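# Loosen both captive screws on right switch fan tray

## Task

On the switch's right-hand fan tray (right as seen facing the switch), undo both captive screws, the one above the handle and the one below it, by turning each knob counterclockwise until the screw pops free of its thread. The tray must stay fully seated in its slot, the fan trays on the lower shelf must be left exactly as they were, and at the end the gripper must release and pull away.

## Robot and tools

Robot: one six-joint arm with a two-finger parallel gripper. There is one camera, cam_wrist (504x504, fisheye), fixed to the hand. Its calibration maps the world frame into the camera frame and may be slightly off from scene to scene.

Frames: the scene frame has its origin on the table surface under the arm base, +z up, +x forward, +y to the left when looking along +x. The base may be tilted relative to the table. end_effector_position (metres) is the point between the closed finger pads, and end_effector_quat_wxyz gives the hand orientation; velocities are in m/s and rad/s. The reported hand position can be inaccurate, especially at long reach. In the gripper's own frame the fingers point along +z and open and close along y. Closed fingertips extend about 19 mm past end_effector_position (6 mm when fully open), and while closing they move about 13 mm further out, so leave clearance above surfaces. A flat block juts roughly 9 cm from the wrist-roll axis toward gripper +x and rotates with the hand.

Joint order (used in every row and every per-joint list in results): elbow, wrist pitch, shoulder, wrist roll, waist, forearm roll. Trust only this order. Ranges in radians: waist -6.283 to 6.283, shoulder -2.304 to 2.304, elbow -4.224 to 0.061, forearm roll -6.283 to 6.283, wrist pitch -2.164 to 2.164, wrist roll -6.283 to 6.283. Actual ends may differ by up to 0.010. A target more than 0.010 beyond a range end, and farther out than the current angle, gets the call rejected. Targets past the true end are clipped there and may produce the line "joint sent to its limit".

A row is 9 numbers: the six joint angles above, as absolute targets in radians (not offsets), then gripper position, force_limit and speed, each in [-1, 1]. Position +1 is fully open (85 mm), the pads touch near -0.8, and -1 closes until blocked. force_limit sets pad force: about 20 N at -1, 128 N at 0 and 235 N at +1 on a 40 mm object. speed sets how fast the gap changes: about 20, 85 and 150 mm/s at -1, 0 and +1. Faster closing adds a few newtons.

Tools:
- execute_actions(actions): a list of actions, run in turn. Each action is a table of 1 to 15 rows, one row per 1/30 s control step. If a table is shorter than 15 rows, its last row repeats until 15 steps have passed. An empty list only returns the current state and images.
- move(target, speed, blocking): target is one 9-number row of absolute joint angles plus gripper values. All joints follow paths that finish together, so the hand travels on a curve, not a line. speed (0.01 to 2 rad/s, default 0.5) caps the joint with the longest path. Durations are clamped to 0.5 to 10 s. The path does not slow down for obstacles, so go slowly near contact. Aiming far beyond a contact point presses harder. Gripper numbers apply at the start. With blocking=false the result comes after 0.5 s and the arm keeps going. Other rows and moves are refused until a result shows the move has ended, so use wait or stop first. The "move:" line reports the outcome (done, off_target, moving, held, fault), limits=held or limits=none, and the joint farthest from its target.
- wait(seconds): 0 to 10 s. The arm keeps its last command, and the wait returns early if a running move finishes.
- stop(): brakes a running move. It needs braking room, and the fingers keep moving.
- zoom_image(camera, region): a closer look at cam_wrist's latest image. region is [x0, y0, x1, y1] in pixels, with (0,0) at top left, and at most 504x504.
- finished_scene(scene): pass the current scene's number once the job is done and stable. This cannot be undone.

Motion limits: each joint target changes by at most 3.14 rad/s, with about 0.16 s to reach that rate. A per-step target stays within 0.623 rad of the measured angle. If a step would shift the hand by more than 70 mm, it is scaled back. "Joint targets" in a result shows what the joints are currently driven toward. To hold a joint still, resend that value. An unfinished motion may need to be commanded again. "joint command not followed" means a clearance check changed some targets; mounting blocks and posts count as part of the arm.

Gripping: close with position -1 and keep it. object_status 2 means stopped on something while closing, 1 means blocked while opening, 3 means reached the target or the pads met, and 0 means moving. Any new position value resets the status to 0. force_limit and speed only change after the position changes by 0.01 or more. To soften a grip, open first. position_measured is in counts: 3 is open, about 78 is 60 mm, 130 is 40 mm, 180 is 20 mm, and 230 is pads touching.

Safety: torque load limits (N m) are waist 54.6, shoulder 54.6, elbow 45.5, forearm roll 24.5, wrist pitch 17.2, wrist roll 17.2. Reaching one causes a fault: the joint backs off, holds for 10 s and the rest of the call is dropped. Torque readings include offsets and noise. Holding loads heats the motors: a MOTOR HOT warning appears from 65 °C, and at 80 °C the brakes lock (OVER-TEMPERATURE FAULT). Avoid drops, slams, hard collisions and heavy pushing. Do not knock the fan tray out of its slot, disturb the lower-shelf trays, or push the loose ESD tray or anything else out of the work area, since that ends the scene. Turning a knob counterclockwise as seen from in front of it is a wrist-roll rotation. Finish by opening the gripper and backing away.

Each tool is called by a JSON object that holds its "name" and its "arguments".

## Session

I'll start by checking the robot's current state and camera view.

{"name": "execute_actions", "arguments": {"actions": []}}

Scene clock: 0.00 s.
end_effector_position=(+0.5677, -0.1956, +0.2669) position_measured=3 object_status=3 end_effector_quat_wxyz=(-0.156, +0.743, +0.113, +0.641) end_effector_velocity=(+0.000, +0.001, +0.000) end_effector_angular_velocity=(-0.000, -0.000, +0.001)
Joint names: [elbow, wrist pitch, shoulder, wrist roll, waist, forearm roll]
Joint positions: [-0.804 -1.569 -0.804  0.109 -0.795  1.947]
Joint velocities: [-0.    -0.    -0.    -0.     0.001  0.   ]
Joint torques (N m, as the arm reports them, + toward a larger angle): no reading
Joint targets: [-0.804 -1.569 -0.804 0.109 -0.795 1.947]

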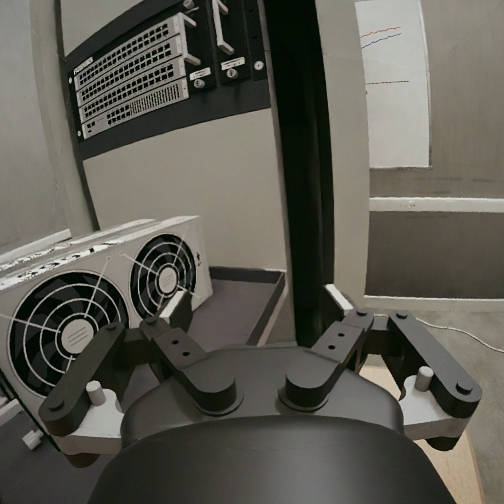

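{"name": "zoom_image", "arguments": {"camera": "cam_wrist", "region": [130, 0, 290, 110]}}

Region (130, 0, 290, 110) of cam_wrist's 504x504 image, scaled by 3.150, with more detail than that image has; it fills the top 346 rows of this view, and the rest is white.

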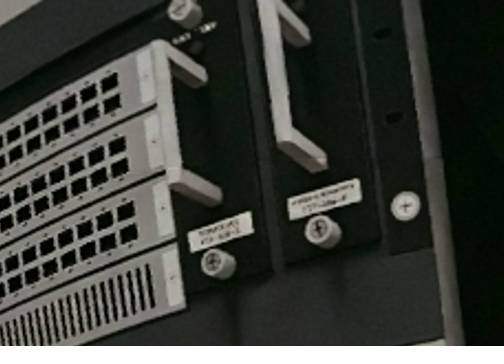

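{"name": "move", "arguments": {"target": [-0.54, -1.3, 0.10, 0.109, -0.795, 1.947, 1, 0, 0], "speed": 0.6}}

Scene clock: 12.07 s.
end_effector_position=(+0.5419, -0.1284, +0.5583) position_measured=3 object_status=3 end_effector_quat_wxyz=(+0.067, +0.690, +0.298, +0.656) end_effector_velocity=(-0.000, +0.001, +0.002) end_effector_angular_velocity=(-0.001, -0.003, +0.001)
Joint names: [elbow, wrist pitch, shoulder, wrist roll, waist, forearm roll]
Joint positions: [-0.54  -1.3    0.1    0.109 -0.795  1.947]
Joint velocities: [ 0.    -0.001  0.003  0.     0.     0.   ]
Joint torques (N m, as the arm reports them, + toward a larger angle): [-26.73  -1.75  12.63   0.2    2.73   2.55]
Joint targets: [-0.540 -1.300 0.100 0.109 -0.795 1.947]
move: done; limits=none; farthest joint: the waist, 0.000 radians from its target (0.000 radians at the start)
camera_calibration (this result's frames):
cam_wrist: T_world_to_cam=[[0.323703, -0.821673, 0.469115, -0.536692], [-0.186544, -0.541503, -0.819742, 0.523693], [0.927587, 0.177842, -0.328564, -0.149289], [0, 0, 0, 1]] pos_world=[0.409899, -0.130855, 0.632012]

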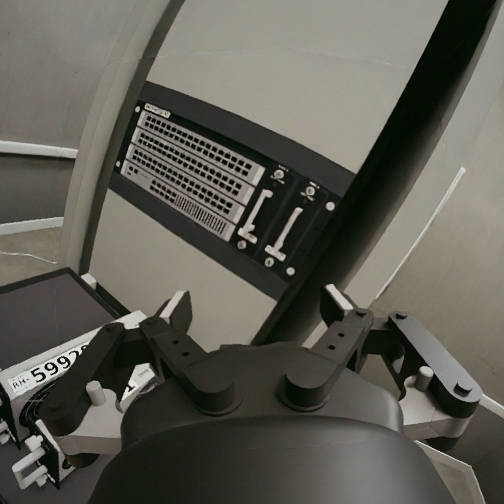

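{"name": "move", "arguments": {"target": [-0.54, -0.93, 0.10, 0.1, -0.17, 2.97, 1, 0, 0], "speed": 0.6}}

Scene clock: 14.50 s.
end_effector_position=(+0.6504, -0.0393, +0.5390) position_measured=3 object_status=3 end_effector_quat_wxyz=(+0.040, +0.747, +0.011, +0.664) end_effector_velocity=(+0.000, +0.000, -0.000) end_effector_angular_velocity=(+0.001, +0.000, -0.001)
Joint names: [elbow, wrist pitch, shoulder, wrist roll, waist, forearm roll]
Joint positions: [-0.54 -0.93  0.1   0.1  -0.17  2.97]
Joint velocities: [ 0.     0.    -0.    -0.     0.001  0.002]
Joint torques (N m, as the arm reports them, + toward a larger angle): [-27.09  -1.99  14.96   0.17   2.47   0.67]
Joint targets: [-0.540 -0.930 0.100 0.100 -0.170 2.970]
move: done; limits=none; farthest joint: the waist, 0.000 radians from its target (0.625 radians at the start)
camera_calibration (this result's frames):
cam_wrist: T_world_to_cam=[[-0.0388141, -0.997624, 0.0569236, -0.0384649], [-0.345094, -0.0400787, -0.937712, 0.76278], [0.937765, -0.0560404, -0.342718, -0.280301], [0, 0, 0, 1]] pos_world=[0.524594, -0.0235105, 0.621393]

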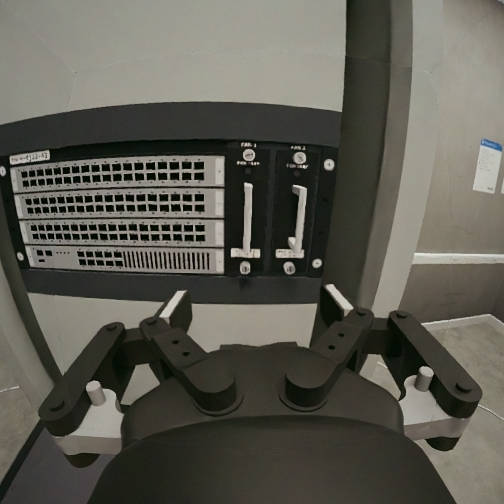

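{"name": "zoom_image", "arguments": {"camera": "cam_wrist", "region": [210, 130, 350, 290]}}

Region (210, 130, 350, 290) of cam_wrist's 504x504 image, scaled by 3.150, with more detail than that image has; it fills the left 441 columns of this view, and the rest is white.

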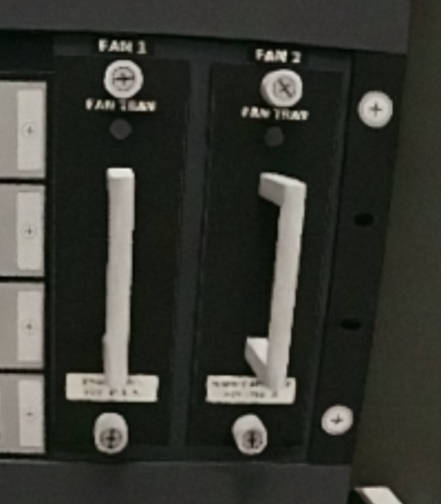

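{"name": "move", "arguments": {"target": [-0.744, -1.216, -0.273, 0.1, -0.272, 2.825, 0.1, 0, 0], "speed": 0.4}}

Scene clock: 18.67 s.
end_effector_position=(+0.7289, -0.0867, +0.4887) position_measured=117 object_status=3 end_effector_quat_wxyz=(+0.031, +0.712, +0.045, +0.700) end_effector_velocity=(+0.000, -0.001, -0.001) end_effector_angular_velocity=(+0.000, +0.001, +0.001)
Joint names: [elbow, wrist pitch, shoulder, wrist roll, waist, forearm roll]
Joint positions: [-0.744 -1.216 -0.273  0.1   -0.272  2.825]
Joint velocities: [-0.001 -0.001 -0.003  0.001 -0.001 -0.002]
Joint torques (N m, as the arm reports them, + toward a larger angle): [-24.24  -2.15  23.34   0.03   1.46   1.02]
Joint targets: [-0.744 -1.216 -0.273 0.100 -0.272 2.825]
move: done; limits=none; farthest joint: the waist, 0.000 radians from its target (0.102 radians at the start)
camera_calibration (this result's frames):
cam_wrist: T_world_to_cam=[[0.0213124, -0.995681, 0.0903644, -0.139887], [-0.247075, -0.0928268, -0.96454, 0.677927], [0.968762, -0.00177009, -0.247986, -0.437937], [0, 0, 0, 1]] pos_world=[0.594737, -0.0771279, 0.557927]

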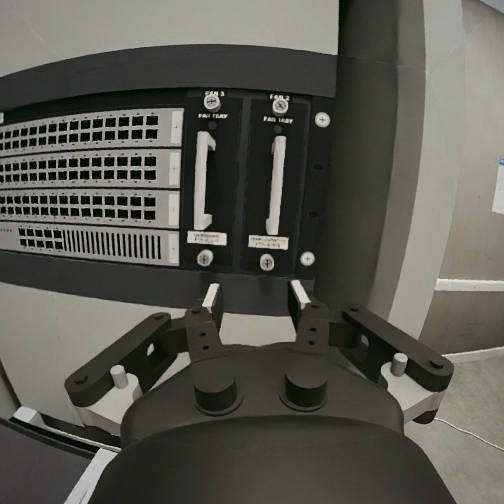

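{"name": "move", "arguments": {"target": [-0.985, -1.145, -0.4255, 0.1, -0.2355, 2.88, 0.1, 0, 0], "speed": 0.25}}

Scene clock: 30.50 s.
end_effector_position=(+0.7869, -0.0945, +0.4648) position_measured=117 object_status=3 end_effector_quat_wxyz=(+0.033, +0.720, +0.032, +0.692) end_effector_velocity=(+0.000, +0.002, -0.000) end_effector_angular_velocity=(+0.002, +0.001, +0.003)
Joint names: [elbow, wrist pitch, shoulder, wrist roll, waist, forearm roll]
Joint positions: [-0.905 -1.166 -0.413  0.099 -0.239  2.877]
Joint velocities: [ 0.     0.001  0.     0.002  0.003 -0.   ]
Joint torques (N m, as the arm reports them, + toward a larger angle): [-23.28  -2.02  26.11   0.34  -0.37   1.29]
Joint targets: [-0.905 -1.166 -0.413 0.099 -0.239 2.877]
TORQUE FAULT: the external load on the elbow reached its load limit, and the arm stopped for 10 seconds. That time counts as 20 of the actions that you can send in this scene. The arm's remaining commands of this call were not run. The elbow moved back by up to 3 degrees. The arm holds there, with its grip as last carried out, and accepts commands again: back off and push less far. The arm stops again, at the same cost, whenever a joint's load reaches its limit.
move: fault; limits=none; farthest joint: the elbow, 0.080 radians from its target (0.241 radians at the start)
camera_calibration (this result's frames):
cam_wrist: T_world_to_cam=[[-0.000030614, -0.997136, 0.0756358, -0.123208], [-0.270094, -0.0728165, -0.960076, 0.686422], [0.962834, -0.0204582, -0.269319, -0.487284], [0, 0, 0, 1]] pos_world=[0.654568, -0.0828412, 0.537102]

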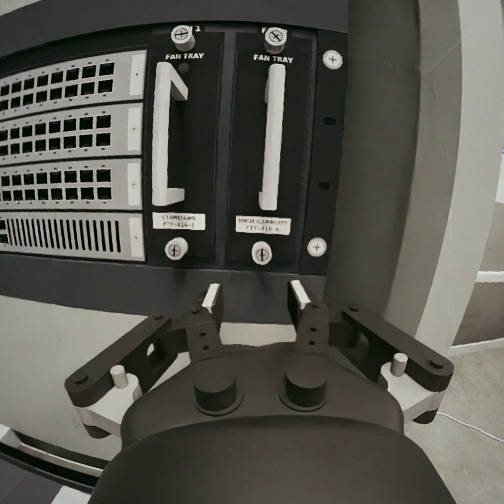

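{"name": "zoom_image", "arguments": {"camera": "cam_wrist", "region": [0, 250, 504, 504]}}

Region (0, 250, 504, 504) of cam_wrist's 504x504 image, scaled by 1.000; it fills the top 254 rows of this view, and the rest is white.

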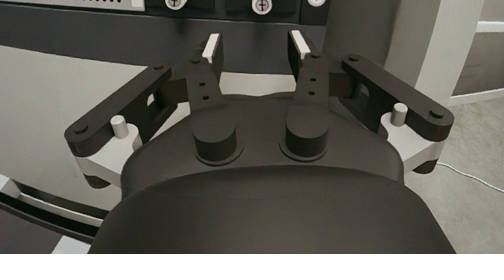

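{"name": "move", "arguments": {"target": [-0.905, -1.17, -0.370, 0.1, -0.243, 2.877, 0.1, 0, 0], "speed": 0.15}}

Scene clock: 32.73 s.
end_effector_position=(+0.7864, -0.0939, +0.4981) position_measured=117 object_status=3 end_effector_quat_wxyz=(+0.037, +0.704, +0.035, +0.708) end_effector_velocity=(-0.000, +0.000, +0.001) end_effector_angular_velocity=(-0.000, -0.000, +0.000)
Joint names: [elbow, wrist pitch, shoulder, wrist roll, waist, forearm roll]
Joint positions: [-0.905 -1.17  -0.37   0.1   -0.243  2.877]
Joint velocities: [ 0.     0.002  0.002  0.001  0.    -0.   ]
Joint torques (N m, as the arm reports them, + toward a larger angle): [-25.19  -2.2   27.53   0.18   1.46   1.54]
Joint targets: [-0.905 -1.170 -0.370 0.100 -0.243 2.877]
move: done; limits=none; farthest joint: the waist, 0.000 radians from its target (0.004 radians at the start)
camera_calibration (this result's frames):
cam_wrist: T_world_to_cam=[[-0.00276449, -0.99636, 0.0851989, -0.127649], [-0.226102, -0.0823701, -0.970615, 0.688027], [0.9741, -0.0219469, -0.225052, -0.50887], [0, 0, 0, 1]] pos_world=[0.650901, -0.0816795, 0.564163]

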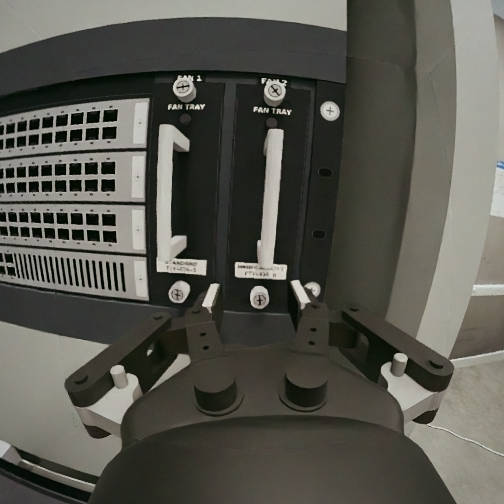

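{"name": "move", "arguments": {"target": [-1.008, -1.146, -0.449, 0.1, -0.2226, 2.897, 0.1, 0, 0], "speed": 0.1}}

Scene clock: 44.17 s.
end_effector_position=(+0.7871, -0.0922, +0.4649) position_measured=117 object_status=3 end_effector_quat_wxyz=(+0.033, +0.717, +0.028, +0.696) end_effector_velocity=(+0.000, +0.001, -0.000) end_effector_angular_velocity=(+0.000, +0.000, +0.002)
Joint names: [elbow, wrist pitch, shoulder, wrist roll, waist, forearm roll]
Joint positions: [-0.903 -1.18  -0.417  0.098 -0.232  2.892]
Joint velocities: [-0.     0.     0.     0.     0.002 -0.   ]
Joint torques (N m, as the arm reports them, + toward a larger angle): [-23.97  -2.39  28.91   0.25  -0.1    0.23]
Joint targets: [-0.903 -1.180 -0.417 0.098 -0.232 2.892]
TORQUE FAULT: the external load on the elbow reached its load limit, and the arm stopped for 10 seconds. That time counts as 20 of the actions that you can send in this scene. The arm's remaining commands of this call were not run. The elbow moved back by up to 3 degrees. The arm holds there, with its grip as last carried out, and accepts commands again: back off and push less far. The arm stops again, at the same cost, whenever a joint's load reaches its limit.
move: fault; limits=none; farthest joint: the elbow, 0.105 radians from its target (0.103 radians at the start)
camera_calibration (this result's frames):
cam_wrist: T_world_to_cam=[[-0.00514356, -0.997607, 0.0689494, -0.113841], [-0.260087, -0.0652427, -0.963378, 0.681115], [0.965571, -0.0228881, -0.259129, -0.494527], [0, 0, 0, 1]] pos_world=[0.654065, -0.0804497, 0.535875]

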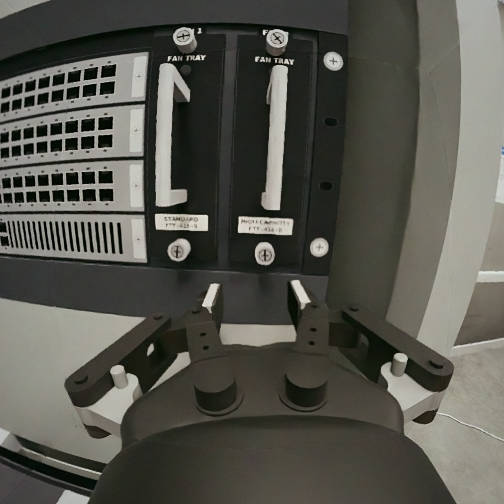

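{"name": "move", "arguments": {"target": [-0.925, -1.165, -0.385, 0.1, -0.235, 2.885, 0.1, 0, 0], "speed": 0.1}}

Scene clock: 45.27 s.
end_effector_position=(+0.7939, -0.0918, +0.4969) position_measured=117 object_status=3 end_effector_quat_wxyz=(+0.036, +0.704, +0.034, +0.709) end_effector_velocity=(+0.000, -0.000, +0.002) end_effector_angular_velocity=(-0.000, -0.002, -0.000)
Joint names: [elbow, wrist pitch, shoulder, wrist roll, waist, forearm roll]
Joint positions: [-0.925 -1.165 -0.385  0.1   -0.235  2.885]
Joint velocities: [-0.001  0.001  0.002  0.001 -0.001 -0.001]
Joint torques (N m, as the arm reports them, + toward a larger angle): [-25.12  -2.2   26.02   0.31  -0.1    1.32]
Joint targets: [-0.925 -1.165 -0.385 0.100 -0.235 2.885]
move: done; limits=none; farthest joint: the waist, 0.000 radians from its target (0.003 radians at the start)
camera_calibration (this result's frames):
cam_wrist: T_world_to_cam=[[-0.00266379, -0.996605, 0.0822857, -0.124081], [-0.225215, -0.0795741, -0.971054, 0.68851], [0.974306, -0.0211186, -0.224238, -0.516875], [0, 0, 0, 1]] pos_world=[0.658326, -0.0797874, 0.562888]

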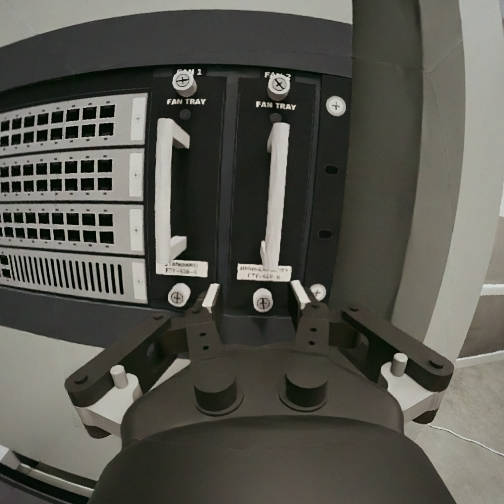

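{"name": "zoom_image", "arguments": {"camera": "cam_wrist", "region": [180, 240, 340, 350]}}

Region (180, 240, 340, 350) of cam_wrist's 504x504 image, scaled by 3.150, with more detail than that image has; it fills the top 346 rows of this view, and the rest is white.

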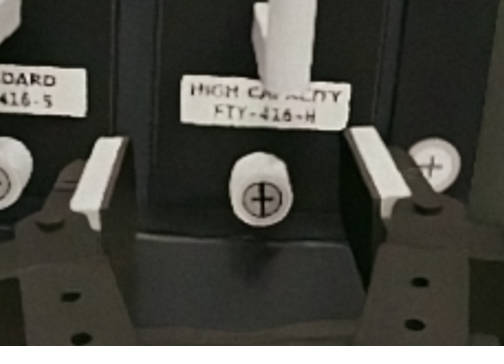

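{"name": "move", "arguments": {"target": [-0.945, -1.16, -0.403, 0.1, -0.238, 2.885, 0.1, 0, 0], "speed": 0.05}}

Scene clock: 47.23 s.
end_effector_position=(+0.8001, -0.0960, +0.4940) position_measured=117 object_status=3 end_effector_quat_wxyz=(+0.038, +0.705, +0.033, +0.708) end_effector_velocity=(+0.001, -0.000, -0.000) end_effector_angular_velocity=(+0.001, +0.000, -0.001)
Joint names: [elbow, wrist pitch, shoulder, wrist roll, waist, forearm roll]
Joint positions: [-0.945 -1.16  -0.403  0.1   -0.238  2.885]
Joint velocities: [-0.002  0.    -0.001  0.001  0.     0.001]
Joint torques (N m, as the arm reports them, + toward a larger angle): [-24.57  -2.02  28.36   0.26  -0.68   1.56]
Joint targets: [-0.945 -1.160 -0.403 0.100 -0.238 2.885]
move: done; limits=none; farthest joint: the waist, 0.000 radians from its target (0.003 radians at the start)
camera_calibration (this result's frames):
cam_wrist: T_world_to_cam=[[-0.0061545, -0.996515, 0.0831905, -0.125733], [-0.227758, -0.0796086, -0.970458, 0.688502], [0.973698, -0.02492, -0.226474, -0.522471], [0, 0, 0, 1]] pos_world=[0.664768, -0.083504, 0.560296]

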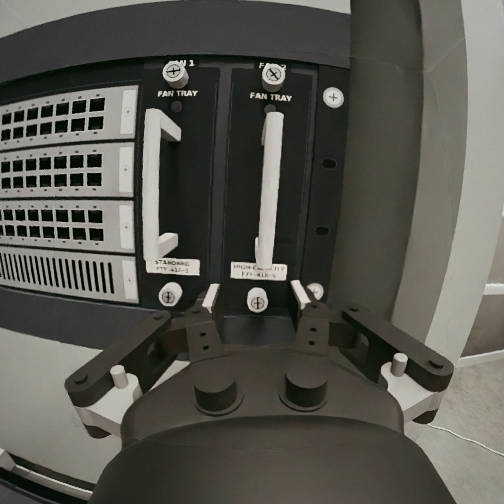

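{"name": "execute_actions", "arguments": {"actions": [[[-0.945, -1.16, -0.403, 0.1, -0.238, 2.885, -1, 0, 0]], [[-0.945, -1.16, -0.403, 0.1, -0.238, 2.885, -1, 0, 0]]]}}

Scene clock: 48.37 s.
end_effector_position=(+0.7999, -0.0967, +0.4938) position_measured=205 object_status=2 end_effector_quat_wxyz=(+0.038, +0.705, +0.033, +0.707) end_effector_velocity=(+0.000, +0.001, -0.000) end_effector_angular_velocity=(-0.000, +0.001, +0.001)
Joint names: [elbow, wrist pitch, shoulder, wrist roll, waist, forearm roll]
Joint positions: [-0.944 -1.16  -0.403  0.1   -0.239  2.886]
Joint velocities: [-0.     0.001  0.    -0.     0.001 -0.001]
Joint torques (N m, as the arm reports them, + toward a larger angle): [-34.79  -2.09  25.55   0.19  14.74  -5.96]
Joint targets: [-0.945 -1.160 -0.403 0.100 -0.238 2.885]
camera_calibration (this result's frames):
cam_wrist: T_world_to_cam=[[-0.00731879, -0.996528, 0.0829393, -0.125297], [-0.228181, -0.0790889, -0.970401, 0.688538], [0.973591, -0.0260274, -0.22681, -0.52219], [0, 0, 0, 1]] pos_world=[0.664594, -0.0839978, 0.560112]

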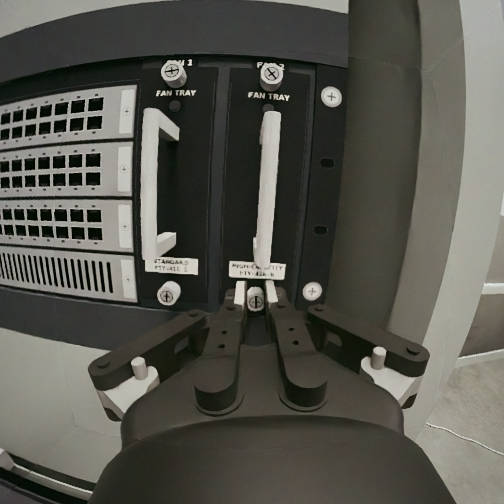

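{"name": "move", "arguments": {"target": [-0.943, -1.16, -0.403, -1.5, -0.238, 2.885, -1, 0, 0], "speed": 1.0}}

Scene clock: 50.87 s.
end_effector_position=(+0.7996, -0.0959, +0.4926) position_measured=205 object_status=2 end_effector_quat_wxyz=(+0.533, +0.468, +0.529, +0.466) end_effector_velocity=(-0.000, -0.000, +0.001) end_effector_angular_velocity=(-0.003, -0.001, -0.001)
Joint names: [elbow, wrist pitch, shoulder, wrist roll, waist, forearm roll]
Joint positions: [-0.943 -1.16  -0.403 -1.5   -0.238  2.885]
Joint velocities: [ 0.    -0.001  0.    -0.003 -0.001  0.   ]
Joint torques (N m, as the arm reports them, + toward a larger angle): [-31.75  -3.43  31.79   0.08  -1.2    1.58]
Joint targets: [-0.943 -1.160 -0.403 -1.500 -0.238 2.885]
move: done; limits=none; farthest joint: the waist, 0.000 radians from its target (0.001 radians at the start)
camera_calibration (this result's frames):
cam_wrist: T_world_to_cam=[[-0.00122404, 0.111581, 0.993755, -0.471705], [-0.237301, -0.965402, 0.108105, 0.0783887], [0.971435, -0.235687, 0.02766, -0.665859], [0, 0, 0, 1]] pos_world=[0.664863, -0.0286242, 0.478702]

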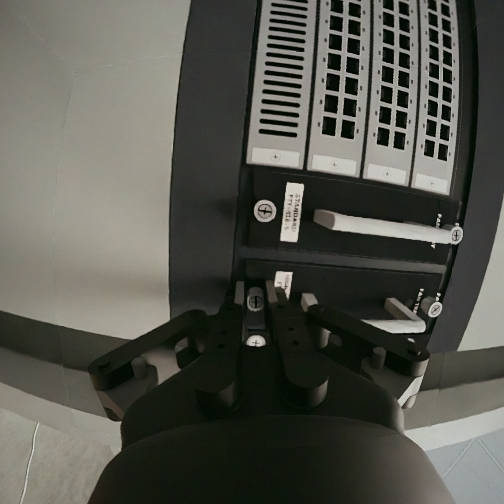

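{"name": "move", "arguments": {"target": [-0.943, -1.16, -0.403, -6.1, -0.238, 2.885, -1, 0, 0], "speed": 1.5}}

Scene clock: 55.57 s.
end_effector_position=(+0.7994, -0.0967, +0.4934) position_measured=205 object_status=2 end_effector_quat_wxyz=(+0.008, +0.706, +0.003, +0.708) end_effector_velocity=(+0.000, +0.001, -0.000) end_effector_angular_velocity=(-0.001, +0.001, +0.001)
Joint names: [elbow, wrist pitch, shoulder, wrist roll, waist, forearm roll]
Joint positions: [-0.943 -1.161 -0.403 -6.1   -0.239  2.886]
Joint velocities: [-0.     0.001 -0.    -0.001  0.001  0.   ]
Joint torques (N m, as the arm reports them, + toward a larger angle): [-37.85  -0.25  18.05   0.2   17.73  -5.9 ]
Joint targets: [-0.943 -1.160 -0.403 -6.100 -0.238 2.885]
move: done; limits=none; farthest joint: the waist, 0.001 radians from its target (0.000 radians at the start)
camera_calibration (this result's frames):
cam_wrist: T_world_to_cam=[[-0.00704668, -0.999975, -0.000615021, -0.0845985], [-0.227738, 0.00220371, -0.97372, 0.697201], [0.973697, -0.00672143, -0.227748, -0.519562], [0, 0, 0, 1]] pos_world=[0.664079, -0.089625, 0.560498]

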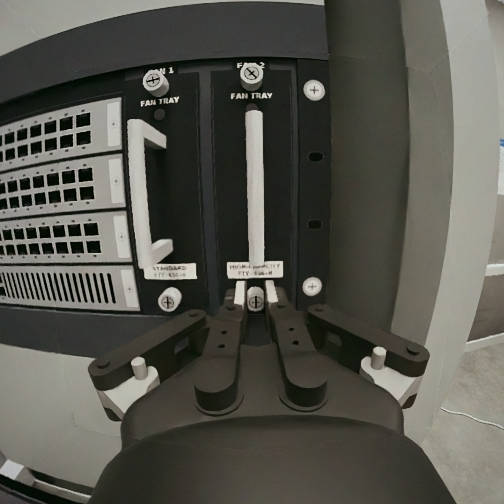

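{"name": "execute_actions", "arguments": {"actions": [[[-0.94, -1.16, -0.403, -6.1, -0.238, 2.885, 0.0, 0, 1]], [[-0.94, -1.16, -0.403, -6.1, -0.238, 2.885, 0.0, 0, 1]]]}}

{"name": "move", "arguments": {"target": [-0.94, -1.16, -0.403, 6.18, -0.238, 2.885, 0.0, 0, 1], "speed": 2.0}}

Scene clock: 56.80 s.
end_effector_position=(+0.7986, -0.0960, +0.4911) position_measured=129 object_status=3 end_effector_quat_wxyz=(+0.008, +0.707, +0.004, +0.707) end_effector_velocity=(-0.000, -0.000, +0.000) end_effector_angular_velocity=(-0.000, -0.000, -0.000)
Joint names: [elbow, wrist pitch, shoulder, wrist roll, waist, forearm roll]
Joint positions: [-0.94  -1.16  -0.403 -6.1   -0.238  2.885]
Joint velocities: [ 0.  0.  0.  0. -0. -0.]
Joint torques (N m, as the arm reports them, + toward a larger angle): [-25.2   -2.17  28.89   0.13  -0.21   0.88]
Joint targets: [-0.940 -1.160 -0.403 -6.100 -0.238 2.885]
camera_calibration (this result's frames):
cam_wrist: T_world_to_cam=[[-0.0063083, -0.99998, -0.00105664, -0.0842579], [-0.232024, 0.00249153, -0.972707, 0.697708], [0.97269, -0.00589096, -0.232034, -0.516281], [0, 0, 0, 1]] pos_world=[0.663535, -0.0890359, 0.558781]

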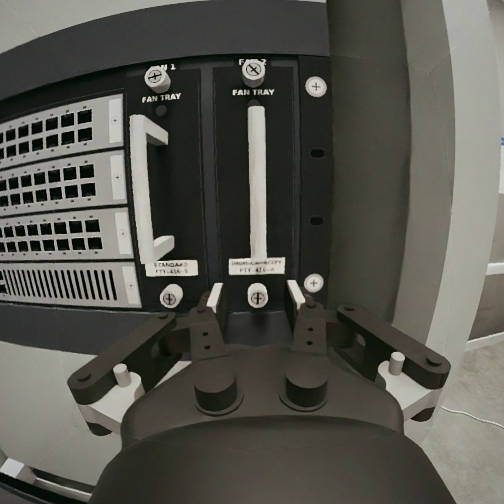

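Scene clock: 63.90 s.
end_effector_position=(+0.7986, -0.0960, +0.4911) position_measured=129 object_status=3 end_effector_quat_wxyz=(+0.109, +0.700, +0.104, +0.698) end_effector_velocity=(-0.000, -0.001, +0.000) end_effector_angular_velocity=(+0.001, -0.000, -0.002)
Joint names: [elbow, wrist pitch, shoulder, wrist roll, waist, forearm roll]
Joint positions: [-0.94  -1.16  -0.403  6.18  -0.238  2.885]
Joint velocities: [-0.     0.     0.     0.001 -0.002  0.   ]
Joint torques (N m, as the arm reports them, + toward a larger angle): [-25.01  -2.33  29.5    0.24   0.04   1.8 ]
Joint targets: [-0.940 -1.160 -0.403 6.180 -0.238 2.885]
move: done; limits=none; farthest joint: the waist, 0.000 radians from its target (0.000 radians at the start)
camera_calibration (this result's frames):
cam_wrist: T_world_to_cam=[[-0.00590384, -0.959493, 0.28167, -0.219538], [-0.233718, -0.272549, -0.933324, 0.653326], [0.972287, -0.0713414, -0.222642, -0.52685], [0, 0, 0, 1]] pos_world=[0.663647, -0.0701676, 0.554303]

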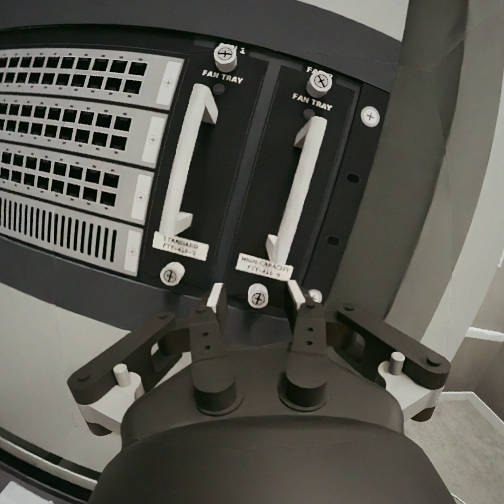

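{"name": "execute_actions", "arguments": {"actions": [[[-0.94, -1.16, -0.403, 6.18, -0.238, 2.885, -1, 0, 0]], [[-0.94, -1.16, -0.403, 6.18, -0.238, 2.885, -1, 0, 0]]]}}

{"name": "move", "arguments": {"target": [-0.932, -1.163, -0.393, -6.1, -0.238, 2.885, -1, 0, 0], "speed": 2.0}}

Scene clock: 65.27 s.
end_effector_position=(+0.7985, -0.0967, +0.4913) position_measured=205 object_status=2 end_effector_quat_wxyz=(+0.109, +0.699, +0.104, +0.699) end_effector_velocity=(-0.000, -0.000, -0.000) end_effector_angular_velocity=(+0.001, +0.000, -0.001)
Joint names: [elbow, wrist pitch, shoulder, wrist roll, waist, forearm roll]
Joint positions: [-0.94  -1.16  -0.403  6.18  -0.239  2.886]
Joint velocities: [ 0.     0.    -0.     0.     0.     0.001]
Joint torques (N m, as the arm reports them, + toward a larger angle): [-27.65  -0.97  25.13   0.05  16.97  -7.08]
Joint targets: [-0.940 -1.160 -0.403 6.180 -0.238 2.885]
camera_calibration (this result's frames):
cam_wrist: T_world_to_cam=[[-0.00762507, -0.959654, 0.281082, -0.21864], [-0.233515, -0.271609, -0.933648, 0.653412], [0.972323, -0.0727558, -0.222022, -0.527185], [0, 0, 0, 1]] pos_world=[0.663509, -0.0707013, 0.554466]

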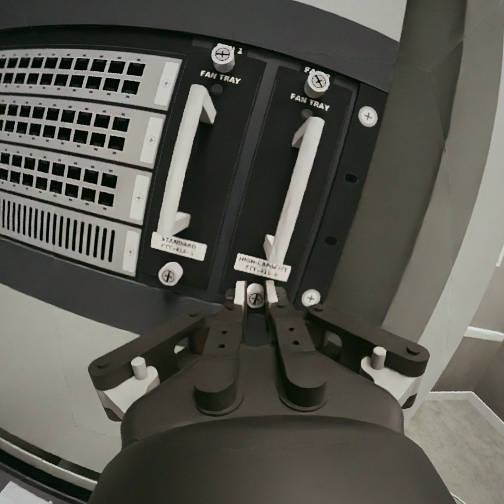

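Scene clock: 72.37 s.
end_effector_position=(+0.7962, -0.0962, +0.4922) position_measured=206 object_status=2 end_effector_quat_wxyz=(+0.009, +0.709, +0.002, +0.705) end_effector_velocity=(+0.000, +0.000, +0.000) end_effector_angular_velocity=(-0.002, -0.001, -0.000)
Joint names: [elbow, wrist pitch, shoulder, wrist roll, waist, forearm roll]
Joint positions: [-0.933 -1.152 -0.393 -6.1   -0.238  2.888]
Joint velocities: [-0.    -0.001 -0.    -0.002  0.001  0.001]
Joint torques (N m, as the arm reports them, + toward a larger angle): [-6.   -9.34 43.16 -0.09 11.33 -8.73]
Joint targets: [-0.932 -1.163 -0.393 -6.100 -0.238 2.885]
move: off_target; limits=none; farthest joint: the wrist pitch, 0.011 radians from its target (0.003 radians at the start)
camera_calibration (this result's frames):
cam_wrist: T_world_to_cam=[[-0.0100503, -0.999948, -0.0016737, -0.0811792], [-0.237148, 0.00400955, -0.971465, 0.70192], [0.971421, -0.00936657, -0.237176, -0.510475], [0, 0, 0, 1]] pos_world=[0.661529, -0.0887707, 0.560682]

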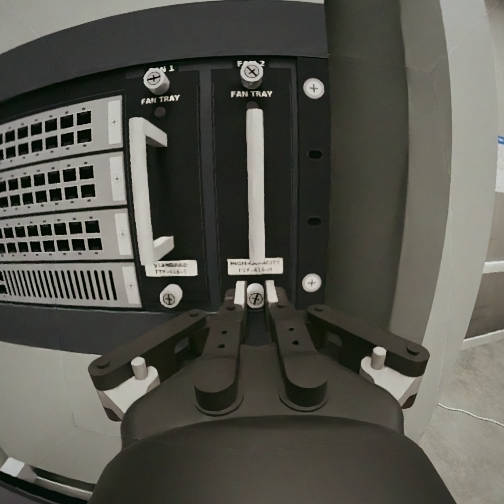

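{"name": "execute_actions", "arguments": {"actions": [[[-0.932, -1.16, -0.395, -6.1, -0.238, 2.885, 0.0, 0, 1]], [[-0.932, -1.16, -0.395, -6.1, -0.238, 2.885, 0.0, 0, 1]]]}}

{"name": "zoom_image", "arguments": {"camera": "cam_wrist", "region": [140, 240, 340, 350]}}

Scene clock: 73.57 s.
end_effector_position=(+0.7960, -0.0952, +0.4925) position_measured=129 object_status=3 end_effector_quat_wxyz=(+0.008, +0.707, +0.004, +0.707) end_effector_velocity=(-0.000, -0.001, -0.000) end_effector_angular_velocity=(+0.000, +0.001, -0.002)
Joint names: [elbow, wrist pitch, shoulder, wrist roll, waist, forearm roll]
Joint positions: [-0.932 -1.16  -0.395 -6.1   -0.238  2.885]
Joint velocities: [-0.     0.001 -0.    -0.    -0.001  0.001]
Joint torques (N m, as the arm reports them, + toward a larger angle): [-25.57  -2.25  27.08   0.    -0.69   0.9 ]
Joint targets: [-0.932 -1.160 -0.395 -6.100 -0.238 2.885]
camera_calibration (this result's frames):
cam_wrist: T_world_to_cam=[[-0.00630669, -0.99998, -0.00105729, -0.0834818], [-0.23201, 0.00249171, -0.97271, 0.698514], [0.972693, -0.00588928, -0.232021, -0.513374], [0, 0, 0, 1]] pos_world=[0.660891, -0.0882439, 0.560249]

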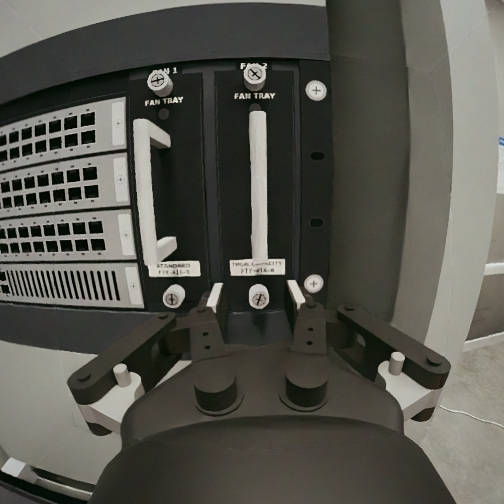

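Region (140, 240, 340, 350) of cam_wrist's 504x504 image, scaled by 2.520, with more detail than that image has; it fills the top 277 rows of this view, and the rest is white.

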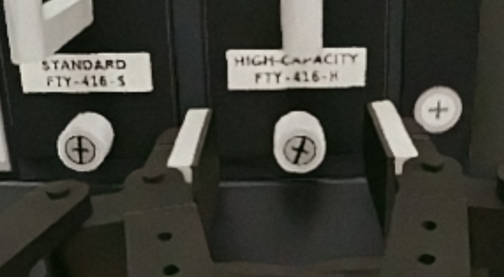

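{"name": "move", "arguments": {"target": [-0.938, -1.16, -0.401, 6.18, -0.238, 2.885, 0.0, 0, 1], "speed": 2.0}}

{"name": "execute_actions", "arguments": {"actions": [[[-0.938, -1.16, -0.401, 6.18, -0.238, 2.885, -1, 0.5, 0]], [[-0.938, -1.16, -0.401, 6.18, -0.238, 2.885, -1, 0.5, 0]]]}}

{"name": "move", "arguments": {"target": [-0.936, -1.16, -0.399, 0.0, -0.238, 2.885, -1, 0.5, 0], "speed": 2.0}}

Scene clock: 85.10 s.
end_effector_position=(+0.8013, -0.0456, +0.4905) position_measured=128 object_status=3 end_effector_quat_wxyz=(+0.547, -0.484, +0.515, -0.449) end_effector_velocity=(+0.000, -0.000, +0.000) end_effector_angular_velocity=(+0.000, -0.000, -0.001)
Joint names: [elbow, wrist pitch, shoulder, wrist roll, waist, forearm roll]
Joint positions: [-0.93  -1.169 -0.394 -4.388 -0.176  2.874]
Joint velocities: [-0.     0.    -0.    -0.     0.     0.001]
Joint torques (N m, as the arm reports them, + toward a larger angle): [-34.99  -2.23  26.88   0.4    2.32   1.3 ]
Joint targets: [-0.930 -1.169 -0.394 -4.388 -0.176 2.874]
TORQUE FAULT: the external load on the waist reached its load limit, and the arm stopped for 10 seconds. That time counts as 20 of the actions that you can send in this scene. The arm's remaining commands of this call were not run. The waist moved back by up to 3 degrees. The arm holds there, with its grip as last carried out, and accepts commands again: back off and push less far. The arm stops again, at the same cost, whenever a joint's load reaches its limit.
move: fault; limits=none; farthest joint: the wrist roll, 10.568 radians from its target (12.280 radians at the start)
camera_calibration (this result's frames):
cam_wrist: T_world_to_cam=[[-0.00751349, 0.144752, -0.989439, 0.504127], [-0.295562, 0.944938, 0.140486, 0.245498], [0.955294, 0.293496, 0.0356833, -0.622447], [0, 0, 0, 1]] pos_world=[0.670967, -0.122268, 0.486525]

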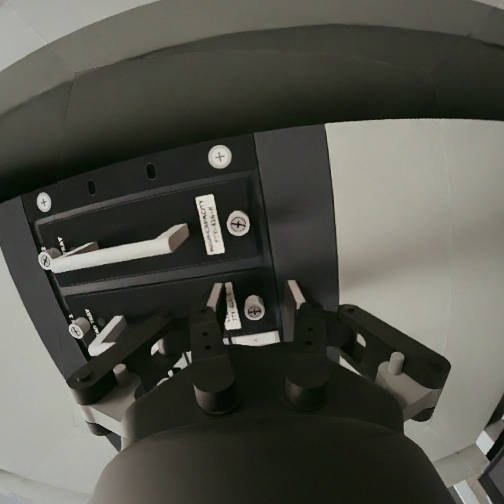

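not run: a fault stop came before this call.

not run: a fault stop came before this call.

{"name": "move", "arguments": {"target": [-0.80, -1.20, -0.305, -4.388, -0.176, 2.874, -0.3, 0, 1], "speed": 0.3}}

{"name": "move", "arguments": {"target": [-0.80, -1.20, -0.305, 6.18, -0.255, 2.865, -0.3, 0, 1], "speed": 2.0}}

Scene clock: 86.53 s.
end_effector_position=(+0.7572, -0.0367, +0.4900) position_measured=167 object_status=3 end_effector_quat_wxyz=(+0.547, -0.484, +0.519, -0.444) end_effector_velocity=(-0.001, -0.000, +0.000) end_effector_angular_velocity=(+0.000, -0.000, -0.000)
Joint names: [elbow, wrist pitch, shoulder, wrist roll, waist, forearm roll]
Joint positions: [-0.8   -1.2   -0.305 -4.388 -0.176  2.874]
Joint velocities: [ 0.003 -0.001  0.002  0.    -0.001 -0.   ]
Joint torques (N m, as the arm reports them, + toward a larger angle): [-23.96  -2.32  25.53   0.13   2.82   1.3 ]
Joint targets: [-0.800 -1.200 -0.305 -4.388 -0.176 2.874]
move: done; limits=none; farthest joint: the waist, 0.000 radians from its target (0.000 radians at the start)
camera_calibration (this result's frames):
cam_wrist: T_world_to_cam=[[-0.0184083, 0.153678, -0.987949, 0.509817], [-0.296205, 0.942921, 0.152193, 0.218796], [0.954947, 0.295437, 0.0281627, -0.578933], [0, 0, 0, 1]] pos_world=[0.627044, -0.113617, 0.486678]

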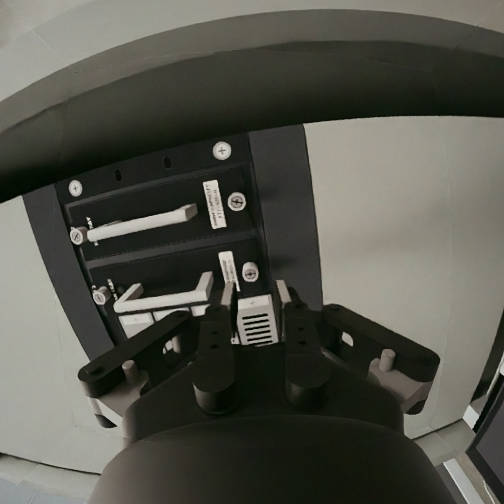

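Scene clock: 92.77 s.
end_effector_position=(+0.7500, -0.0901, +0.4941) position_measured=167 object_status=3 end_effector_quat_wxyz=(+0.106, +0.701, +0.106, +0.697) end_effector_velocity=(-0.000, -0.001, -0.000) end_effector_angular_velocity=(+0.002, +0.000, -0.002)
Joint names: [elbow, wrist pitch, shoulder, wrist roll, waist, forearm roll]
Joint positions: [-0.8   -1.2   -0.305  6.18  -0.255  2.865]
Joint velocities: [-0.     0.001 -0.     0.002 -0.002 -0.   ]
Joint torques (N m, as the arm reports them, + toward a larger angle): [-24.43  -2.03  24.34   0.26  -2.35   1.63]
Joint targets: [-0.800 -1.200 -0.305 6.180 -0.255 2.865]
move: done; limits=none; farthest joint: the waist, 0.000 radians from its target (0.079 radians at the start)
camera_calibration (this result's frames):
cam_wrist: T_world_to_cam=[[0.00025869, -0.959731, 0.280922, -0.219326], [-0.235861, -0.273055, -0.932636, 0.647647], [0.971787, -0.0660172, -0.226433, -0.475775], [0, 0, 0, 1]] pos_world=[0.615163, -0.0650603, 0.557901]

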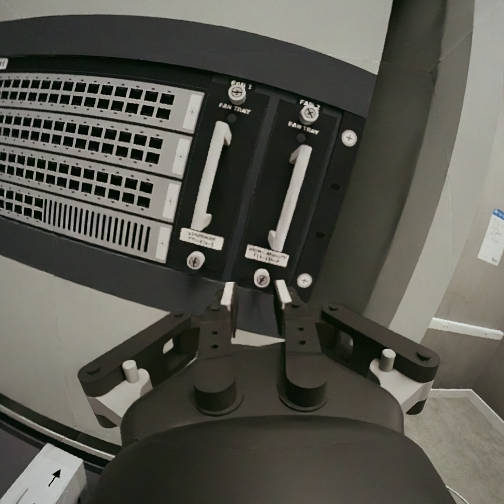

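{"name": "move", "arguments": {"target": [-0.938, -1.16, -0.401, 6.18, -0.238, 2.885, 0.0, 0, 1], "speed": 0.15}}

{"name": "execute_actions", "arguments": {"actions": [[[-0.938, -1.16, -0.401, 6.18, -0.238, 2.885, -1, 0.5, 0]], [[-0.938, -1.16, -0.401, 6.18, -0.238, 2.885, -1, 0.5, 0]]]}}

Scene clock: 95.83 s.
end_effector_position=(+0.7979, -0.0958, +0.4914) position_measured=129 object_status=3 end_effector_quat_wxyz=(+0.109, +0.700, +0.104, +0.698) end_effector_velocity=(+0.001, +0.001, -0.000) end_effector_angular_velocity=(-0.001, -0.000, +0.001)
Joint names: [elbow, wrist pitch, shoulder, wrist roll, waist, forearm roll]
Joint positions: [-0.938 -1.16  -0.401  6.18  -0.238  2.885]
Joint velocities: [-0.002  0.    -0.001 -0.001  0.001 -0.001]
Joint torques (N m, as the arm reports them, + toward a larger angle): [-24.31  -2.18  30.06   0.22   0.93   1.19]
Joint targets: [-0.938 -1.160 -0.401 6.180 -0.238 2.885]
move: done; limits=none; farthest joint: the waist, 0.000 radians from its target (0.017 radians at the start)
camera_calibration (this result's frames):
cam_wrist: T_world_to_cam=[[-0.00590599, -0.959555, 0.281458, -0.219358], [-0.233726, -0.272343, -0.933382, 0.653619], [0.972285, -0.0712967, -0.222665, -0.526014], [0, 0, 0, 1]] pos_world=[0.662908, -0.0699806, 0.554692]

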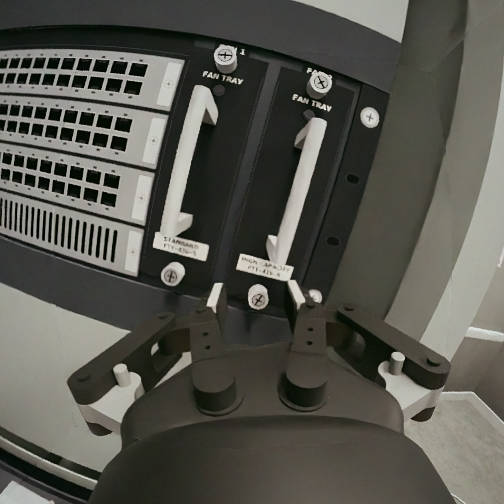

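Scene clock: 96.83 s.
end_effector_position=(+0.7978, -0.0966, +0.4917) position_measured=208 object_status=2 end_effector_quat_wxyz=(+0.109, +0.699, +0.104, +0.699) end_effector_velocity=(+0.000, +0.000, +0.000) end_effector_angular_velocity=(-0.000, -0.001, -0.000)
Joint names: [elbow, wrist pitch, shoulder, wrist roll, waist, forearm roll]
Joint positions: [-0.938 -1.161 -0.401  6.18  -0.239  2.886]
Joint velocities: [-0.001 -0.    -0.    -0.001  0.001  0.001]
Joint torques (N m, as the arm reports them, + toward a larger angle): [-28.06  -0.98  24.71   0.25  17.62  -7.27]
Joint targets: [-0.938 -1.160 -0.401 6.180 -0.238 2.885]
camera_calibration (this result's frames):
cam_wrist: T_world_to_cam=[[-0.00782829, -0.959665, 0.281036, -0.218475], [-0.233524, -0.271519, -0.933672, 0.653654], [0.97232, -0.0729375, -0.221979, -0.526461], [0, 0, 0, 1]] pos_world=[0.662821, -0.070582, 0.554834]

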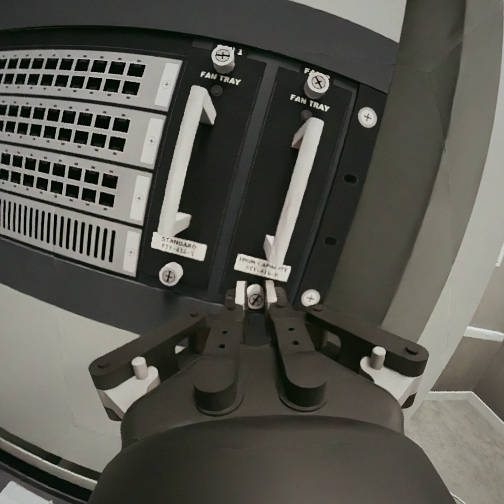

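{"name": "move", "arguments": {"target": [-0.937, -1.16, -0.400, 0.0, -0.242, 2.888, -1, 0.5, 0], "speed": 2.0}}

Scene clock: 101.07 s.
end_effector_position=(+0.7971, -0.0984, +0.4916) position_measured=208 object_status=2 end_effector_quat_wxyz=(+0.074, +0.704, +0.067, +0.703) end_effector_velocity=(-0.000, -0.001, +0.001) end_effector_angular_velocity=(-0.002, -0.001, -0.002)
Joint names: [elbow, wrist pitch, shoulder, wrist roll, waist, forearm roll]
Joint positions: [-0.937 -1.16  -0.4    0.    -0.242  2.885]
Joint velocities: [-0.    -0.001  0.    -0.002 -0.002 -0.   ]
Joint torques (N m, as the arm reports them, + toward a larger angle): [-36.69   1.17  23.     0.16 -14.44  12.85]
Joint targets: [-0.937 -1.160 -0.400 0.000 -0.242 2.888]
move: done; limits=none; farthest joint: the forearm roll, 0.003 radians from its target (0.002 radians at the start)
camera_calibration (this result's frames):
cam_wrist: T_world_to_cam=[[-0.00957254, -0.983373, 0.181344, -0.172155], [-0.234006, -0.174114, -0.956517, 0.674172], [0.972188, -0.0515919, -0.228448, -0.520589], [0, 0, 0, 1]] pos_world=[0.662223, -0.0787679, 0.557149]

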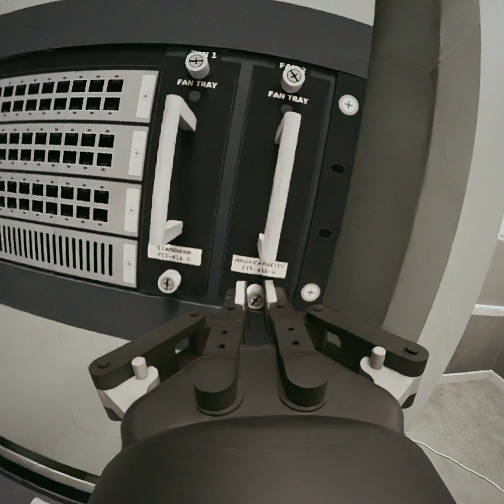

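{"name": "move", "arguments": {"target": [-0.931, -1.16, -0.395, -6.1, -0.240, 2.886, -1, 0.5, 0], "speed": 2.0}}

Scene clock: 105.23 s.
end_effector_position=(+0.7954, -0.0970, +0.4920) position_measured=208 object_status=2 end_effector_quat_wxyz=(+0.009, +0.708, +0.002, +0.707) end_effector_velocity=(+0.000, +0.001, +0.000) end_effector_angular_velocity=(-0.001, -0.000, +0.001)
Joint names: [elbow, wrist pitch, shoulder, wrist roll, waist, forearm roll]
Joint positions: [-0.931 -1.16  -0.395 -6.1   -0.24   2.886]
Joint velocities: [-0.    -0.001 -0.    -0.001  0.001 -0.   ]
Joint torques (N m, as the arm reports them, + toward a larger angle): [-27.07  -2.46  27.65   0.29   0.96  -0.01]
Joint targets: [-0.931 -1.160 -0.395 -6.100 -0.240 2.886]
move: done; limits=none; farthest joint: the waist, 0.000 radians from its target (0.002 radians at the start)
camera_calibration (this result's frames):
cam_wrist: T_world_to_cam=[[-0.0094825, -0.999954, -0.00173262, -0.0824296], [-0.232852, 0.00389318, -0.972504, 0.698606], [0.972466, -0.00881833, -0.232878, -0.51261], [0, 0, 0, 1]] pos_world=[0.660386, -0.0896659, 0.55988]

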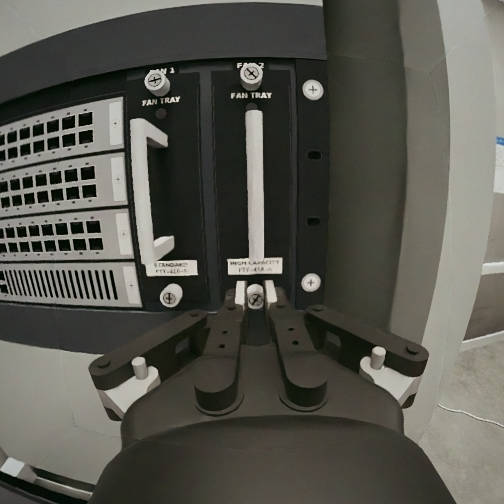

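{"name": "execute_actions", "arguments": {"actions": [[[-0.931, -1.16, -0.395, -6.1, -0.240, 2.886, -0.2, 0, 1]], [[-0.931, -1.16, -0.395, -6.1, -0.240, 2.886, -0.2, 0, 1]]]}}

{"name": "zoom_image", "arguments": {"camera": "cam_wrist", "region": [140, 240, 340, 350]}}

Scene clock: 106.47 s.
end_effector_position=(+0.7954, -0.0969, +0.4921) position_measured=154 object_status=3 end_effector_quat_wxyz=(+0.009, +0.708, +0.002, +0.707) end_effector_velocity=(-0.000, -0.001, -0.000) end_effector_angular_velocity=(-0.000, +0.001, -0.001)
Joint names: [elbow, wrist pitch, shoulder, wrist roll, waist, forearm roll]
Joint positions: [-0.931 -1.16  -0.395 -6.1   -0.24   2.886]
Joint velocities: [ 0.     0.001  0.    -0.    -0.001  0.   ]
Joint torques (N m, as the arm reports them, + toward a larger angle): [-24.78  -2.21  26.87   0.01   0.7    1.65]
Joint targets: [-0.931 -1.160 -0.395 -6.100 -0.240 2.886]
camera_calibration (this result's frames):
cam_wrist: T_world_to_cam=[[-0.00929003, -0.999956, -0.0014668, -0.0826228], [-0.23264, 0.00358794, -0.972556, 0.698527], [0.972519, -0.00869385, -0.232663, -0.51275], [0, 0, 0, 1]] pos_world=[0.660397, -0.0895831, 0.559938]

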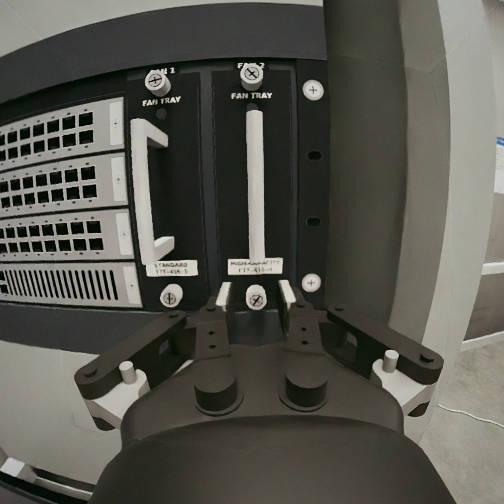

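Region (140, 240, 340, 350) of cam_wrist's 504x504 image, scaled by 2.520, with more detail than that image has; it fills the top 277 rows of this view, and the rest is white.

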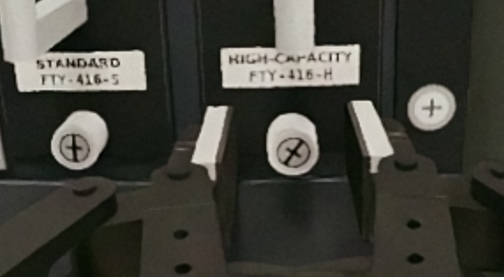

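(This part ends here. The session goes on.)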